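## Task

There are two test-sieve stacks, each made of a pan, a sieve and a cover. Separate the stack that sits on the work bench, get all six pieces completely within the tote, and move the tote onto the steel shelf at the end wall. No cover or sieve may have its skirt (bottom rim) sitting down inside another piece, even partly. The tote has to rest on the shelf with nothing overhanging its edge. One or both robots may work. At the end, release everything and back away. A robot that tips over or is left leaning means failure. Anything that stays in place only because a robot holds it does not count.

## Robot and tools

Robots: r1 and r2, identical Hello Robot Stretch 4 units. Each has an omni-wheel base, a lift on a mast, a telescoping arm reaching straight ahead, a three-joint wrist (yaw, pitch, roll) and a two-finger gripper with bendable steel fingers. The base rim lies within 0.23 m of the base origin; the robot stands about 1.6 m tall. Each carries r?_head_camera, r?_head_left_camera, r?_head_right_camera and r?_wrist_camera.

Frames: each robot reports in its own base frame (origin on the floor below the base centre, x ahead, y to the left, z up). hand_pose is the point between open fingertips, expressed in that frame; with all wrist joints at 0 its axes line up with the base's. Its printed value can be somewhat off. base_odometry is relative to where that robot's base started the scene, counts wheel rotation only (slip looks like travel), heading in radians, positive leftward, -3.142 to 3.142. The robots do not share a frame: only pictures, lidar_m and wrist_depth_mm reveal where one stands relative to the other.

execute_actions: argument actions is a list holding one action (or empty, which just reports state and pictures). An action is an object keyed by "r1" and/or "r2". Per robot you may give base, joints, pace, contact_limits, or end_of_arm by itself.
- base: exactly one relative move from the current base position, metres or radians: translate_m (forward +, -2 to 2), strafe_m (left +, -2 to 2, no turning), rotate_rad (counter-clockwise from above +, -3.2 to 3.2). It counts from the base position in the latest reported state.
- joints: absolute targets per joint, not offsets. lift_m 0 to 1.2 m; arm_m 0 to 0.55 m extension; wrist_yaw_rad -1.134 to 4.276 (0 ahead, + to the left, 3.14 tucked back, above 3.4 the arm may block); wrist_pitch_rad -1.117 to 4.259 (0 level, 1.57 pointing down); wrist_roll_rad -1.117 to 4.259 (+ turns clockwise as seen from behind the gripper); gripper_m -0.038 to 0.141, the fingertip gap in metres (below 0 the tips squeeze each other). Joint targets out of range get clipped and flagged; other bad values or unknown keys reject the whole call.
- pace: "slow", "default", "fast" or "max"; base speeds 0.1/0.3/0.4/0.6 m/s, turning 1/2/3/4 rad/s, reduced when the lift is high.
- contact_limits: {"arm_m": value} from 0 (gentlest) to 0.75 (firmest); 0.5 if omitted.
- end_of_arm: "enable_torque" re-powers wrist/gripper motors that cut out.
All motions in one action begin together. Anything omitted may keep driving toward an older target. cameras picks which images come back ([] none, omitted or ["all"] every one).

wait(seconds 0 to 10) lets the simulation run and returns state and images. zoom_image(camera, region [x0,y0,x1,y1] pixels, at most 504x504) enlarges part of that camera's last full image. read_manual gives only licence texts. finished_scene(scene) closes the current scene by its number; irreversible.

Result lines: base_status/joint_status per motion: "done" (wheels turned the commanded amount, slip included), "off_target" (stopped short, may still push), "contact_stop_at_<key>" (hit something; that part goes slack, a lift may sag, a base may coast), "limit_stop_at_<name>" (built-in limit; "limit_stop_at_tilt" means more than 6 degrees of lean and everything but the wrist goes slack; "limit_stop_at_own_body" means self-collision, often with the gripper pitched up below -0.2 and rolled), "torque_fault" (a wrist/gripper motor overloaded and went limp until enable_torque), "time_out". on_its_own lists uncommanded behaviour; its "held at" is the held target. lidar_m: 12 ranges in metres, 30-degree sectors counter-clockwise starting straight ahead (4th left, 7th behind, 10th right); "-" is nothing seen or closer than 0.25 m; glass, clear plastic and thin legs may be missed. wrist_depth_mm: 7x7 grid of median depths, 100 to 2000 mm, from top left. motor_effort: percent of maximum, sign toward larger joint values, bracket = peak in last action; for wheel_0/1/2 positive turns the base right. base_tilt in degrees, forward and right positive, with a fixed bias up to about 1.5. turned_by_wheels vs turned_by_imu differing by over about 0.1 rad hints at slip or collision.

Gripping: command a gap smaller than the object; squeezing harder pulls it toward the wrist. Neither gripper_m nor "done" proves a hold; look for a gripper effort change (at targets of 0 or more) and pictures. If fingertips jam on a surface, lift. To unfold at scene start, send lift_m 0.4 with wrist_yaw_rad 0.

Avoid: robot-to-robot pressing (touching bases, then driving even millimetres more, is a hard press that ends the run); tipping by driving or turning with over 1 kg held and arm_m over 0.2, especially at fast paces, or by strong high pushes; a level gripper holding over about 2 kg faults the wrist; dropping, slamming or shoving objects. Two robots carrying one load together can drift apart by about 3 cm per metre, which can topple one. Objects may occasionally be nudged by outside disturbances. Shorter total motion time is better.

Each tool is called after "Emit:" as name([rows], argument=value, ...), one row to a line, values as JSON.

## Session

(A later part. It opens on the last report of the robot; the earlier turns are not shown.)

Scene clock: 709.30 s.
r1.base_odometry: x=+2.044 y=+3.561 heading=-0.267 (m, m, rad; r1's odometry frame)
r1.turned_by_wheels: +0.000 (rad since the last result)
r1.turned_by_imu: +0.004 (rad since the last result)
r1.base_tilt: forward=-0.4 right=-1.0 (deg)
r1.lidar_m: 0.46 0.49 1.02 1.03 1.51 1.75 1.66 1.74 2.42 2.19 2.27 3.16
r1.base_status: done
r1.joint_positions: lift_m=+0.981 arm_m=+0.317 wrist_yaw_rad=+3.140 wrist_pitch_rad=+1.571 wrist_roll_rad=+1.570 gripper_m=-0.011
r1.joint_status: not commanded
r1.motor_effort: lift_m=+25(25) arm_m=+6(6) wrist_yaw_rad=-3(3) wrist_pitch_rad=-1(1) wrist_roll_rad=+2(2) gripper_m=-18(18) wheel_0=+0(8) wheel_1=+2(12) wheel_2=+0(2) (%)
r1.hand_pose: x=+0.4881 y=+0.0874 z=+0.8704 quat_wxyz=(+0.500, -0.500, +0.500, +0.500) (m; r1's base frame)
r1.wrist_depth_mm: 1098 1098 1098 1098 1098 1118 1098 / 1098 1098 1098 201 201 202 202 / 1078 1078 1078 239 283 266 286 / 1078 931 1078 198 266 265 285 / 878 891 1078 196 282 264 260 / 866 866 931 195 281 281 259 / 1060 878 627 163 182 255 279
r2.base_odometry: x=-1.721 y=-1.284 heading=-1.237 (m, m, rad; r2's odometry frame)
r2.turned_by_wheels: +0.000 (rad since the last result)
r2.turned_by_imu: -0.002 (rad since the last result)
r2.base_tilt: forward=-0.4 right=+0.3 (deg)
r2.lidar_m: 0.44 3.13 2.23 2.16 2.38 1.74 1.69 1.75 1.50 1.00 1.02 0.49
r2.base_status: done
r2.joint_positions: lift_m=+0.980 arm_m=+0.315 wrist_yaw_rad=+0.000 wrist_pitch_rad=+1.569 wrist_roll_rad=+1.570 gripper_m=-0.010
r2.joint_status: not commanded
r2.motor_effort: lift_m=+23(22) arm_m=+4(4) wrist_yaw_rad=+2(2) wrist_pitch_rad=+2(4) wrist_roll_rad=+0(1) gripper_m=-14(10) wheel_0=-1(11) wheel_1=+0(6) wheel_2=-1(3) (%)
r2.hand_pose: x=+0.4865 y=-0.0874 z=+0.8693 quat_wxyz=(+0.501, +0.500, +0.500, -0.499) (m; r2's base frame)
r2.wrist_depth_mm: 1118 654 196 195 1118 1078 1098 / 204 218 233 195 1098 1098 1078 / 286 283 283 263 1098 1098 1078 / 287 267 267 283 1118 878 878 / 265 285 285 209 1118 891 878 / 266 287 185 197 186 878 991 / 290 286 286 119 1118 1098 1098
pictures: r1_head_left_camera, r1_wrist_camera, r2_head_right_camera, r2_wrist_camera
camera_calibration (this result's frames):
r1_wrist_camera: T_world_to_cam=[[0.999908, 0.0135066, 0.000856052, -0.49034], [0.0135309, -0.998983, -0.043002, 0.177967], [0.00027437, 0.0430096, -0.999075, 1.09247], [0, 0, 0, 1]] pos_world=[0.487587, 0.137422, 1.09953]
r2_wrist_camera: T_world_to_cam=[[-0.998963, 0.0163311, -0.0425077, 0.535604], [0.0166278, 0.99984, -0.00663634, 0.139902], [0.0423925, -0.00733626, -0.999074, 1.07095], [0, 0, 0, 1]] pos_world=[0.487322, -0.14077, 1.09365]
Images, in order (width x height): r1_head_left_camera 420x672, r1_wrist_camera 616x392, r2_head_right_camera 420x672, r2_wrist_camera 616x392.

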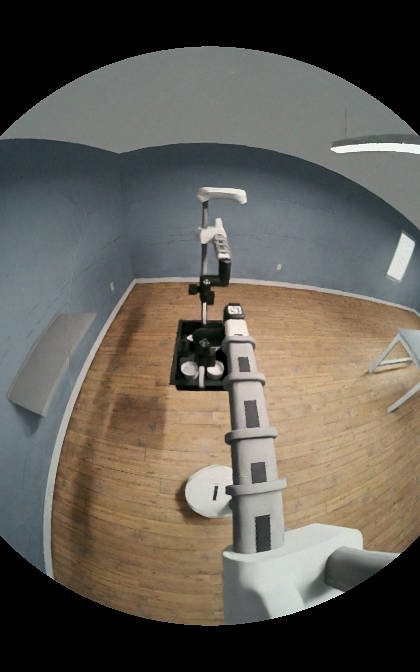

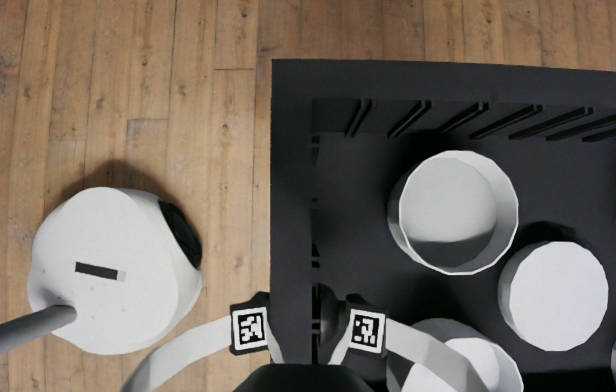

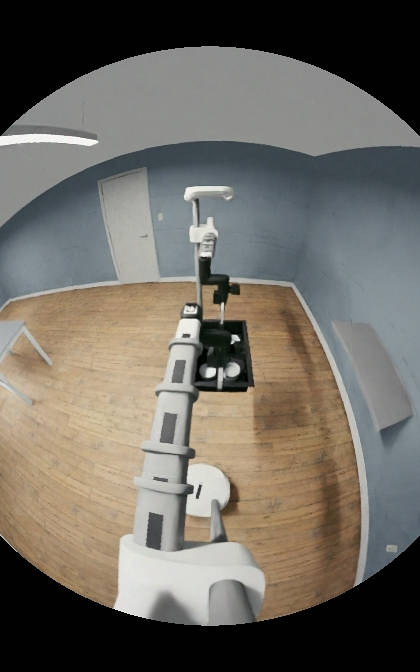

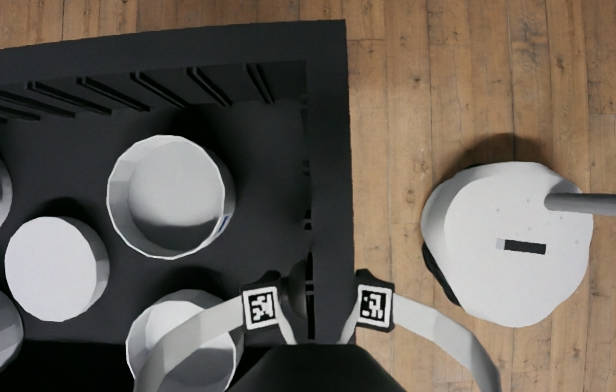

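Emit:
execute_actions([
  {"r1": {"base": {"strafe_m": 0.72}, "pace": "fast"}, "r2": {"base": {"strafe_m": -0.725}, "pace": "fast"}},
], cameras=["r1_wrist_camera", "r2_wrist_camera", "r1_head_left_camera", "r2_head_right_camera"])

Scene clock: 725.27 s.
r1.base_odometry: x=+2.234 y=+4.255 heading=-0.267 (m, m, rad; r1's odometry frame)
r1.turned_by_wheels: +0.000 (rad since the last result)
r1.turned_by_imu: +0.000 (rad since the last result)
r1.base_tilt: forward=-0.4 right=-1.0 (deg)
r1.lidar_m: 0.45 0.40 0.35 0.69 0.72 1.05 1.65 1.74 2.42 2.92 3.05 3.19
r1.base_status: done
r1.joint_positions: lift_m=+0.981 arm_m=+0.317 wrist_yaw_rad=+3.140 wrist_pitch_rad=+1.573 wrist_roll_rad=+1.570 gripper_m=-0.011
r1.joint_status: not commanded
r1.motor_effort: lift_m=+25(26) arm_m=+6(5) wrist_yaw_rad=-3(2) wrist_pitch_rad=-5(6) wrist_roll_rad=+2(1) gripper_m=-18(18) wheel_0=+0(9) wheel_1=+2(7) wheel_2=+0(1) (%)
r1.hand_pose: x=+0.4886 y=+0.0874 z=+0.8704 quat_wxyz=(+0.501, -0.500, +0.500, +0.499) (m; r1's base frame)
r1.wrist_depth_mm: 340 338 340 340 342 343 340 / 1060 1098 1078 200 201 201 202 / 1078 1098 1098 199 285 267 286 / 1060 917 1078 198 266 267 283 / 866 866 1078 282 282 265 260 / 866 854 1008 196 281 282 262 / 1042 842 621 165 183 249 281
r2.base_odometry: x=-2.406 y=-1.522 heading=-1.237 (m, m, rad; r2's odometry frame)
r2.turned_by_wheels: +0.000 (rad since the last result)
r2.turned_by_imu: -0.001 (rad since the last result)
r2.base_tilt: forward=-0.5 right=+0.3 (deg)
r2.lidar_m: 0.44 3.15 2.99 2.85 2.40 1.78 1.68 1.05 0.74 0.69 0.33 0.39
r2.base_status: done
r2.joint_positions: lift_m=+0.980 arm_m=+0.315 wrist_yaw_rad=+0.000 wrist_pitch_rad=+1.568 wrist_roll_rad=+1.570 gripper_m=-0.010
r2.joint_status: not commanded
r2.motor_effort: lift_m=+22(23) arm_m=+4(4) wrist_yaw_rad=+0(0) wrist_pitch_rad=+6(6) wrist_roll_rad=+0(0) gripper_m=-14(16) wheel_0=-2(9) wheel_1=+1(10) wheel_2=-1(1) (%)
r2.hand_pose: x=+0.4871 y=-0.0874 z=+0.8693 quat_wxyz=(+0.501, +0.500, +0.500, -0.499) (m; r2's base frame)
r2.wrist_depth_mm: 336 332 196 195 329 325 324 / 200 213 225 195 1118 1098 1098 / 286 285 283 196 1078 1098 1078 / 287 267 267 203 1118 891 878 / 266 285 285 210 1118 891 866 / 266 287 185 198 187 891 976 / 290 285 286 128 1118 1098 1098
pictures: r1_head_left_camera, r1_wrist_camera, r2_head_right_camera, r2_wrist_camera
camera_calibration (this result's frames):
r1_wrist_camera: T_world_to_cam=[[0.999908, 0.0132827, 0.00260824, -0.492398], [0.0133825, -0.998986, -0.0429763, 0.17801], [0.00203476, 0.0430072, -0.999073, 1.09162], [0, 0, 0, 1]] pos_world=[0.487749, 0.137422, 1.09954]
r2_wrist_camera: T_world_to_cam=[[-0.998895, 0.0159635, -0.0441967, 0.537537], [0.0162711, 0.999846, -0.00660829, 0.140043], [0.0440844, -0.00732012, -0.999001, 1.07004], [0, 0, 0, 1]] pos_world=[0.487492, -0.14077, 1.09366]
Images, in order (width x height): r1_head_left_camera 420x672, r1_wrist_camera 616x392, r2_head_right_camera 420x672, r2_wrist_camera 616x392.

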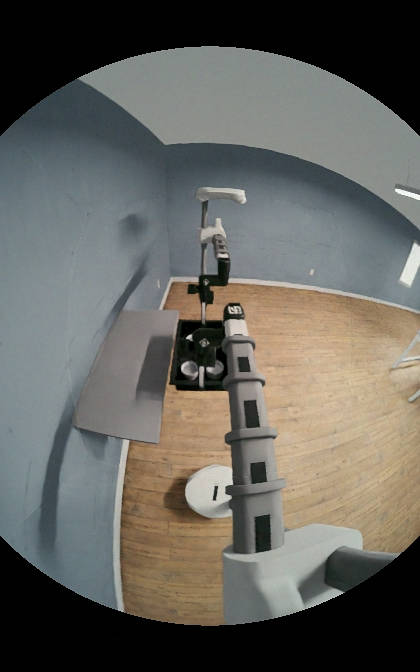

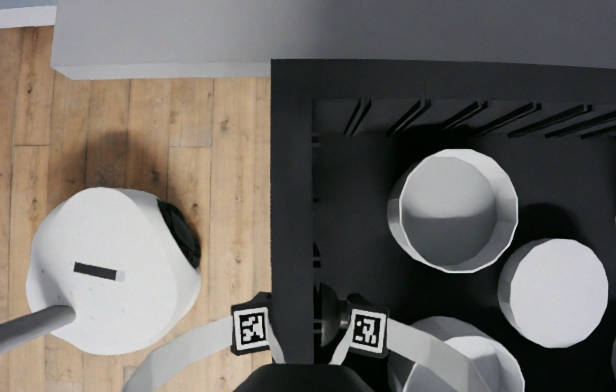

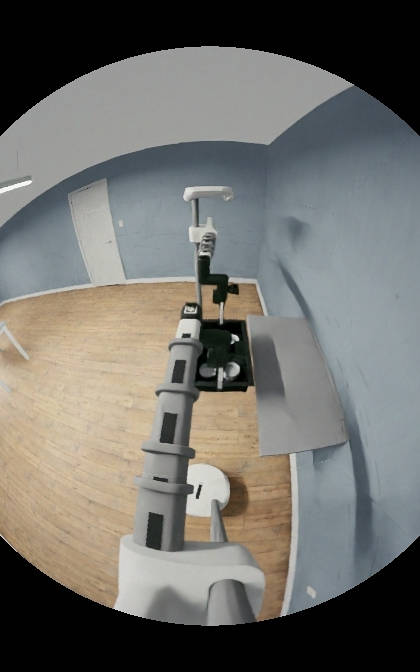

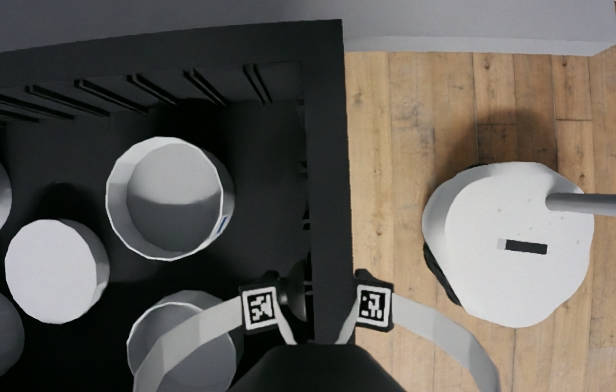

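Emit:
execute_actions([
  {"r1": {"base": {"strafe_m": 0.39}, "joints": {"arm_m": 0.322}, "pace": "default"}, "r2": {"base": {"strafe_m": -0.39}, "pace": "default"}},
], cameras=["r1_wrist_camera", "r2_wrist_camera", "r1_head_left_camera", "r2_head_right_camera"])

Scene clock: 735.37 s.
r1.base_odometry: x=+2.337 y=+4.632 heading=-0.267 (m, m, rad; r1's odometry frame)
r1.turned_by_wheels: +0.000 (rad since the last result)
r1.turned_by_imu: +0.000 (rad since the last result)
r1.base_tilt: forward=-0.3 right=-1.0 (deg)
r1.lidar_m: 0.25 0.25 0.32 0.32 0.35 0.49 1.40 1.74 2.41 3.29 3.41 0.25
r1.base_status: done
r1.joint_positions: lift_m=+0.981 arm_m=+0.321 wrist_yaw_rad=+3.140 wrist_pitch_rad=+1.571 wrist_roll_rad=+1.570 gripper_m=-0.011
r1.joint_status: all done
r1.motor_effort: lift_m=+25(25) arm_m=+6(7) wrist_yaw_rad=-2(2) wrist_pitch_rad=-3(7) wrist_roll_rad=+2(1) gripper_m=-17(19) wheel_0=+0(7) wheel_1=+3(14) wheel_2=+0(5) (%)
r1.hand_pose: x=+0.4922 y=+0.0874 z=+0.8704 quat_wxyz=(+0.500, -0.500, +0.500, +0.500) (m; r1's base frame)
r1.wrist_depth_mm: 342 342 340 338 338 342 340 / 338 336 338 201 200 201 202 / 336 332 338 200 286 266 286 / 332 334 332 197 267 266 285 / 334 329 330 196 281 266 260 / 329 327 329 195 281 281 260 / 324 324 256 164 182 254 281
r2.base_odometry: x=-2.775 y=-1.649 heading=-1.238 (m, m, rad; r2's odometry frame)
r2.turned_by_wheels: +0.000 (rad since the last result)
r2.turned_by_imu: -0.001 (rad since the last result)
r2.base_tilt: forward=-0.5 right=+0.4 (deg)
r2.lidar_m: 0.25 0.25 3.40 3.27 2.41 1.74 1.27 0.45 0.34 0.28 0.28 0.25
r2.base_status: done
r2.joint_positions: lift_m=+0.980 arm_m=+0.315 wrist_yaw_rad=+0.000 wrist_pitch_rad=+1.569 wrist_roll_rad=+1.570 gripper_m=-0.010
r2.joint_status: not commanded
r2.motor_effort: lift_m=+22(22) arm_m=+4(4) wrist_yaw_rad=+1(0) wrist_pitch_rad=+4(6) wrist_roll_rad=+0(1) gripper_m=-16(13) wheel_0=-2(8) wheel_1=+1(8) wheel_2=-1(1) (%)
r2.hand_pose: x=+0.4868 y=-0.0874 z=+0.8693 quat_wxyz=(+0.501, +0.500, +0.500, -0.499) (m; r2's base frame)
r2.wrist_depth_mm: 336 264 195 195 327 324 322 / 200 212 224 195 327 325 324 / 286 285 283 196 329 325 325 / 287 267 266 283 329 327 325 / 265 285 286 211 330 329 327 / 266 289 185 198 186 330 329 / 291 285 285 119 332 329 329
pictures: r1_head_left_camera, r1_wrist_camera, r2_head_right_camera, r2_wrist_camera
camera_calibration (this result's frames):
r1_wrist_camera: T_world_to_cam=[[0.999911, 0.0132827, 0.00138087, -0.49492], [0.0133297, -0.998986, -0.0429943, 0.178004], [0.000808396, 0.0430089, -0.999074, 1.09222], [0, 0, 0, 1]] pos_world=[0.49162, 0.137422, 1.09955]
r2_wrist_camera: T_world_to_cam=[[-0.998942, 0.0159625, -0.0431207, 0.53632], [0.016263, 0.999846, -0.00662616, 0.140068], [0.0430083, -0.00732042, -0.999048, 1.07063], [0, 0, 0, 1]] pos_world=[0.487429, -0.14077, 1.09367]
Images, in order (width x height): r1_head_left_camera 420x672, r1_wrist_camera 616x392, r2_head_right_camera 420x672, r2_wrist_camera 616x392.

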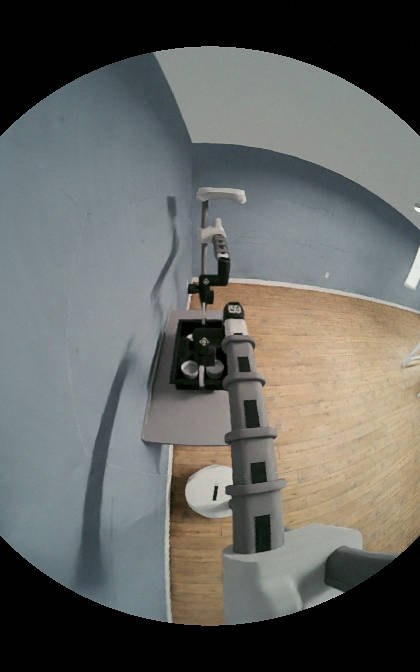

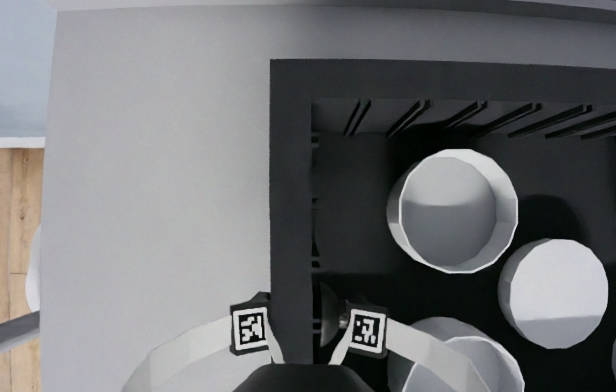

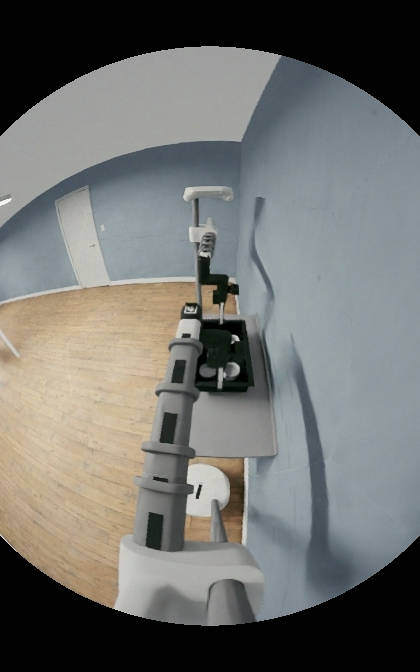

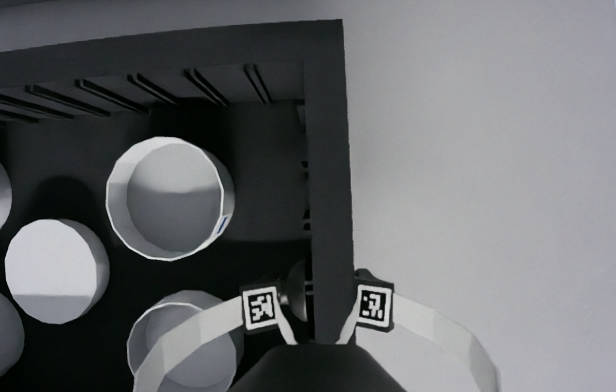

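Emit:
execute_actions([
  {"r1": {"joints": {"lift_m": 0.938}, "pace": "slow"}, "r2": {"joints": {"lift_m": 0.937}, "pace": "slow"}},
], cameras=[])

Scene clock: 742.80 s.
r1.base_odometry: x=+2.337 y=+4.632 heading=-0.267 (m, m, rad; r1's odometry frame)
r1.turned_by_wheels: +0.000 (rad since the last result)
r1.turned_by_imu: -0.001 (rad since the last result)
r1.base_tilt: forward=-0.4 right=-1.0 (deg)
r1.lidar_m: 0.25 0.25 0.34 0.30 0.34 0.49 1.39 1.72 2.41 3.29 3.45 0.25
r1.base_status: not commanded
r1.joint_positions: lift_m=+0.938 arm_m=+0.321 wrist_yaw_rad=+3.140 wrist_pitch_rad=+1.571 wrist_roll_rad=+1.570 gripper_m=-0.011
r1.joint_status: all done
r1.motor_effort: lift_m=+21(24) arm_m=+6(6) wrist_yaw_rad=-1(1) wrist_pitch_rad=-1(2) wrist_roll_rad=+2(2) gripper_m=-18(19) wheel_0=+0(0) wheel_1=+2(3) wheel_2=+0(0) (%)
r1.hand_pose: x=+0.4922 y=+0.0874 z=+0.8278 quat_wxyz=(+0.500, -0.500, +0.500, +0.500) (m; r1's base frame)
r1.wrist_depth_mm: 296 297 297 296 298 297 298 / 294 293 294 200 201 201 202 / 293 293 291 199 286 267 287 / 291 291 291 198 267 266 286 / 289 287 290 196 281 265 259 / 285 286 289 195 279 279 259 / 283 285 235 164 183 256 278
r2.base_odometry: x=-2.775 y=-1.649 heading=-1.238 (m, m, rad; r2's odometry frame)
r2.turned_by_wheels: +0.000 (rad since the last result)
r2.turned_by_imu: -0.001 (rad since the last result)
r2.base_tilt: forward=-0.5 right=+0.3 (deg)
r2.lidar_m: 0.25 0.25 3.41 3.29 2.44 1.79 1.27 0.49 0.35 0.29 0.28 0.25
r2.base_status: not commanded
r2.joint_positions: lift_m=+0.937 arm_m=+0.315 wrist_yaw_rad=+0.000 wrist_pitch_rad=+1.569 wrist_roll_rad=+1.570 gripper_m=-0.010
r2.joint_status: all done
r2.motor_effort: lift_m=+15(23) arm_m=+4(4) wrist_yaw_rad=+0(1) wrist_pitch_rad=+3(1) wrist_roll_rad=+1(0) gripper_m=-17(18) wheel_0=-2(2) wheel_1=+1(1) wheel_2=-1(1) (%)
r2.hand_pose: x=+0.4868 y=-0.0874 z=+0.8269 quat_wxyz=(+0.501, +0.500, +0.500, -0.499) (m; r2's base frame)
r2.wrist_depth_mm: 291 242 195 195 283 283 282 / 200 211 225 195 285 283 282 / 286 285 283 196 286 283 285 / 287 267 267 283 287 285 283 / 265 286 285 211 287 285 283 / 267 287 185 198 186 286 286 / 290 285 285 119 289 286 286
pictures: none
No camera images: the call's "cameras" was empty. Leave "cameras" out to get every camera's image.

Emit:
execute_actions([
  {"r1": {"joints": {"gripper_m": 0.065}, "pace": "default"}, "r2": {"joints": {"gripper_m": 0.065}, "pace": "default"}},
], cameras=["r1_wrist_camera", "r2_wrist_camera"])

Scene clock: 748.13 s.
r1.base_odometry: x=+2.337 y=+4.632 heading=-0.267 (m, m, rad; r1's odometry frame)
r1.turned_by_wheels: +0.000 (rad since the last result)
r1.turned_by_imu: -0.001 (rad since the last result)
r1.base_tilt: forward=-0.3 right=-1.0 (deg)
r1.lidar_m: 0.25 0.25 0.33 0.31 0.32 0.48 1.39 1.75 2.42 3.26 3.43 0.26
r1.base_status: not commanded
r1.joint_positions: lift_m=+0.938 arm_m=+0.321 wrist_yaw_rad=+3.140 wrist_pitch_rad=+1.570 wrist_roll_rad=+1.570 gripper_m=+0.065
r1.joint_status: all done
r1.motor_effort: lift_m=+21(20) arm_m=+6(6) wrist_yaw_rad=-2(1) wrist_pitch_rad=+1(2) wrist_roll_rad=+1(1) gripper_m=-4(21) wheel_0=+0(0) wheel_1=+3(2) wheel_2=+0(0) (%)
r1.hand_pose: x=+0.4920 y=+0.0874 z=+0.8278 quat_wxyz=(+0.500, -0.500, +0.500, +0.500) (m; r1's base frame)
r1.wrist_depth_mm: 296 297 297 297 297 297 300 / 294 293 297 206 207 207 207 / 294 293 294 206 290 272 291 / 289 291 291 204 272 272 289 / 290 289 289 202 290 270 264 / 289 287 213 202 220 283 264 / 285 285 285 143 256 259 285
r2.base_odometry: x=-2.775 y=-1.649 heading=-1.238 (m, m, rad; r2's odometry frame)
r2.turned_by_wheels: +0.000 (rad since the last result)
r2.turned_by_imu: -0.001 (rad since the last result)
r2.base_tilt: forward=-0.5 right=+0.3 (deg)
r2.lidar_m: 0.25 0.25 3.40 3.27 2.43 1.74 1.30 0.47 0.34 0.27 0.29 0.25
r2.base_status: not commanded
r2.joint_positions: lift_m=+0.937 arm_m=+0.315 wrist_yaw_rad=+0.000 wrist_pitch_rad=+1.570 wrist_roll_rad=+1.570 gripper_m=+0.065
r2.joint_status: all done
r2.motor_effort: lift_m=+16(15) arm_m=+4(4) wrist_yaw_rad=+0(1) wrist_pitch_rad=+0(2) wrist_roll_rad=+0(1) gripper_m=+0(11) wheel_0=-2(2) wheel_1=+1(1) wheel_2=-1(1) (%)
r2.hand_pose: x=+0.4866 y=-0.0874 z=+0.8269 quat_wxyz=(+0.501, +0.500, +0.500, -0.499) (m; r2's base frame)
r2.wrist_depth_mm: 293 290 201 199 285 283 283 / 204 210 224 200 286 285 283 / 291 290 287 200 287 286 282 / 293 273 272 287 287 286 285 / 271 281 289 248 289 287 285 / 271 293 197 201 199 287 286 / 296 290 289 120 290 287 286
pictures: r1_wrist_camera, r2_wrist_camera
camera_calibration (this result's frames):
r1_wrist_camera: T_world_to_cam=[[0.999912, 0.0132608, 0.000320383, -0.493716], [0.0132623, -0.998987, -0.0430098, 0.176222], [-0.000250288, 0.0430103, -0.999075, 1.05017], [0, 0, 0, 1]] pos_world=[0.491598, 0.137422, 1.05694]
r2_wrist_camera: T_world_to_cam=[[-0.998973, 0.0159625, -0.0424133, 0.533721], [0.0162583, 0.999846, -0.0066379, 0.139802], [0.0423009, -0.00732065, -0.999078, 1.02862], [0, 0, 0, 1]] pos_world=[0.487388, -0.14077, 1.05123]
Images, in order (width x height): r1_wrist_camera 616x392, r2_wrist_camera 616x392.

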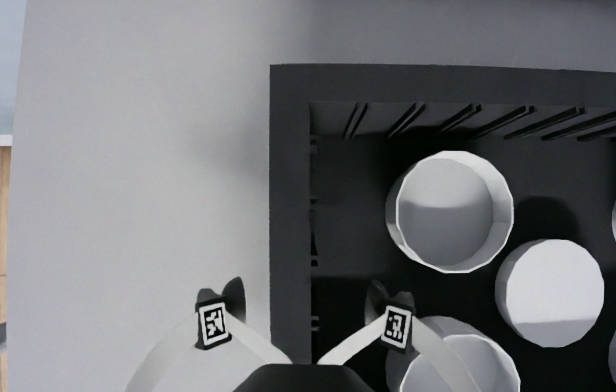

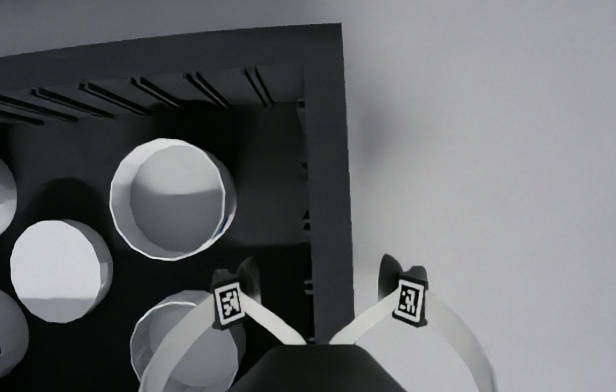

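The tote is resting on the shelf and both grippers are clear of the flange. Now lift away and retract.

Emit:
execute_actions([
  {"r1": {"joints": {"lift_m": 1.03}, "pace": "fast"}, "r2": {"joints": {"lift_m": 1.03}, "pace": "fast"}},
], cameras=[])

Emit:
execute_actions([
  {"r1": {"base": {"translate_m": -0.25}, "joints": {"arm_m": 0.05}, "pace": "fast"}, "r2": {"base": {"translate_m": -0.25}, "joints": {"arm_m": 0.05}, "pace": "fast"}},
], cameras=["r1_head_camera", "r2_head_camera"])

Scene clock: 754.80 s.
r1.base_odometry: x=+2.337 y=+4.632 heading=-0.267 (m, m, rad; r1's odometry frame)
r1.turned_by_wheels: +0.000 (rad since the last result)
r1.turned_by_imu: -0.001 (rad since the last result)
r1.base_tilt: forward=-0.4 right=-1.0 (deg)
r1.lidar_m: 0.25 0.25 0.35 0.29 0.31 0.51 1.40 1.73 2.38 3.28 3.45 0.25
r1.base_status: not commanded
r1.joint_positions: lift_m=+1.030 arm_m=+0.321 wrist_yaw_rad=+3.140 wrist_pitch_rad=+1.570 wrist_roll_rad=+1.570 gripper_m=+0.065
r1.joint_status: all done
r1.motor_effort: lift_m=+23(25) arm_m=+6(6) wrist_yaw_rad=-2(1) wrist_pitch_rad=+2(2) wrist_roll_rad=+1(1) gripper_m=-3(3) wheel_0=+0(0) wheel_1=+3(2) wheel_2=+0(0) (%)
r1.hand_pose: x=+0.4919 y=+0.0874 z=+0.9196 quat_wxyz=(+0.500, -0.500, +0.500, +0.500) (m; r1's base frame)
r1.wrist_depth_mm: 418 387 389 387 389 382 384 / 530 389 389 389 389 389 389 / 891 382 384 298 312 303 304 / 1118 384 382 382 366 382 382 / 917 377 379 375 377 355 375 / 831 377 214 375 220 355 370 / 1078 377 375 144 347 373 370
r2.base_odometry: x=-2.775 y=-1.649 heading=-1.238 (m, m, rad; r2's odometry frame)
r2.turned_by_wheels: +0.000 (rad since the last result)
r2.turned_by_imu: -0.001 (rad since the last result)
r2.base_tilt: forward=-0.5 right=+0.4 (deg)
r2.lidar_m: 0.25 0.25 3.41 3.28 2.43 1.73 1.24 0.48 0.32 0.29 0.25 0.25
r2.base_status: not commanded
r2.joint_positions: lift_m=+1.030 arm_m=+0.315 wrist_yaw_rad=+0.000 wrist_pitch_rad=+1.570 wrist_roll_rad=+1.570 gripper_m=+0.065
r2.joint_status: all done
r2.motor_effort: lift_m=+21(22) arm_m=+4(4) wrist_yaw_rad=+1(0) wrist_pitch_rad=+0(1) wrist_roll_rad=+0(1) gripper_m=-4(2) wheel_0=-2(2) wheel_1=+1(1) wheel_2=-1(1) (%)
r2.hand_pose: x=+0.4865 y=-0.0874 z=+0.9194 quat_wxyz=(+0.501, +0.500, +0.500, -0.499) (m; r2's base frame)
r2.wrist_depth_mm: 387 384 382 379 379 375 373 / 389 384 294 304 379 377 373 / 368 384 379 377 382 379 375 / 370 384 366 379 382 377 377 / 389 364 382 382 384 379 379 / 366 387 197 384 199 379 379 / 373 366 364 120 384 379 382
pictures: none
No camera images: the call's "cameras" was empty. Leave "cameras" out to get every camera's image.

Scene clock: 756.93 s.
r1.base_odometry: x=+2.096 y=+4.698 heading=-0.267 (m, m, rad; r1's odometry frame)
r1.turned_by_wheels: +0.000 (rad since the last result)
r1.turned_by_imu: -0.001 (rad since the last result)
r1.base_tilt: forward=-0.4 right=-1.0 (deg)
r1.lidar_m: 0.48 0.46 0.33 0.31 0.35 0.48 1.38 1.48 2.06 3.33 3.44 3.44
r1.base_status: done
r1.joint_positions: lift_m=+1.030 arm_m=+0.051 wrist_yaw_rad=+3.140 wrist_pitch_rad=+1.570 wrist_roll_rad=+1.570 gripper_m=+0.065
r1.joint_status: all done
r1.motor_effort: lift_m=+24(23) arm_m=-5(9) wrist_yaw_rad=-1(1) wrist_pitch_rad=+3(2) wrist_roll_rad=+0(2) gripper_m=-4(4) wheel_0=-1(8) wheel_1=-2(10) wheel_2=+0(11) (%)
r1.hand_pose: x=+0.2217 y=+0.0874 z=+0.9196 quat_wxyz=(+0.500, -0.500, +0.500, +0.500) (m; r1's base frame)
r1.wrist_depth_mm: 424 424 436 433 424 413 394 / 591 597 609 603 591 580 410 / 1060 1060 1025 1042 1060 1008 413 / 1138 1138 946 1118 1138 1118 778 / 1138 1098 917 1118 1138 1118 778 / 1138 1138 213 1098 221 1138 759 / 1098 564 1078 144 1138 1118 413
r2.base_odometry: x=-2.857 y=-1.413 heading=-1.238 (m, m, rad; r2's odometry frame)
r2.turned_by_wheels: +0.000 (rad since the last result)
r2.turned_by_imu: -0.001 (rad since the last result)
r2.base_tilt: forward=-0.5 right=+0.4 (deg)
r2.lidar_m: 0.41 3.36 3.37 3.33 2.06 1.49 1.27 0.48 0.30 0.29 0.31 0.45
r2.base_status: done
r2.joint_positions: lift_m=+1.030 arm_m=+0.051 wrist_yaw_rad=+0.000 wrist_pitch_rad=+1.570 wrist_roll_rad=+1.570 gripper_m=+0.065
r2.joint_status: all done
r2.motor_effort: lift_m=+20(21) arm_m=-4(2) wrist_yaw_rad=+2(0) wrist_pitch_rad=-1(1) wrist_roll_rad=+0(1) gripper_m=-2(3) wheel_0=+0(4) wheel_1=+0(5) wheel_2=-1(11) (%)
r2.hand_pose: x=+0.2218 y=-0.0874 z=+0.9194 quat_wxyz=(+0.500, +0.500, +0.500, -0.500) (m; r2's base frame)
r2.wrist_depth_mm: 389 424 462 473 480 469 480 / 392 603 699 715 723 715 699 / 392 1098 1160 1160 1160 1118 1138 / 392 1182 1182 1182 931 931 1160 / 394 1182 1182 1182 946 1138 1138 / 394 1182 197 1182 199 1160 1160 / 397 394 1182 120 1160 1160 1138
pictures: r1_head_camera, r2_head_camera
Images, in order (width x height): r1_head_camera 420x560, r2_head_camera 420x560.

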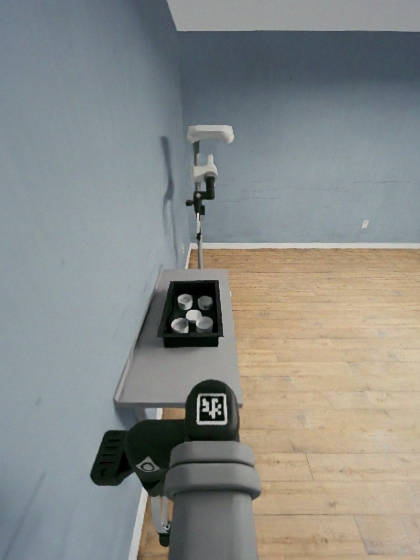

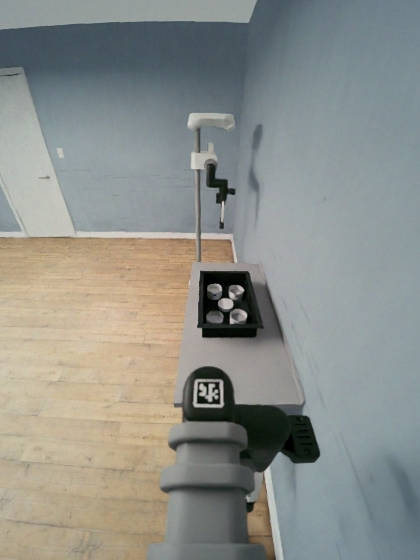

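Emit:
zoom_image(camera="r2_head_camera", region=[180, 255, 290, 350])

Emit:
zoom_image(camera="r1_head_camera", region=[140, 265, 250, 360])

Region (180, 255, 290, 350) of r2_head_camera's 420x560 image, scaled by 4.582, with more detail than that image has; it fills the top 435 rows of this view, and the rest is white.

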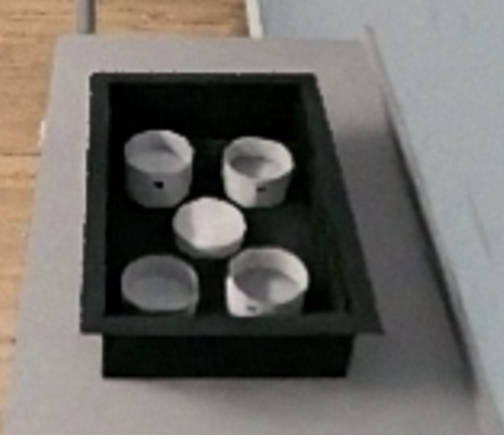

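Region (140, 265, 250, 360) of r1_head_camera's 420x560 image, scaled by 4.582, with more detail than that image has; it fills the top 435 rows of this view, and the rest is white.

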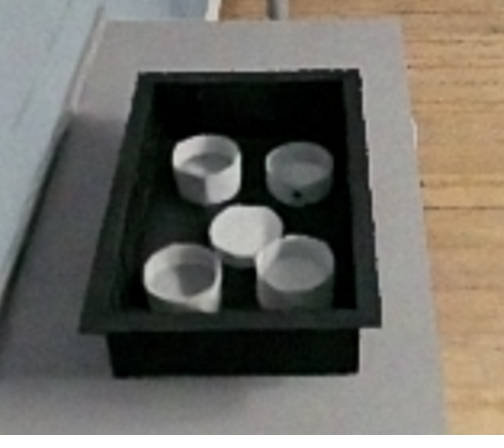

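Emit:
finished_scene(scene=1)

The scene is finished: the task was done.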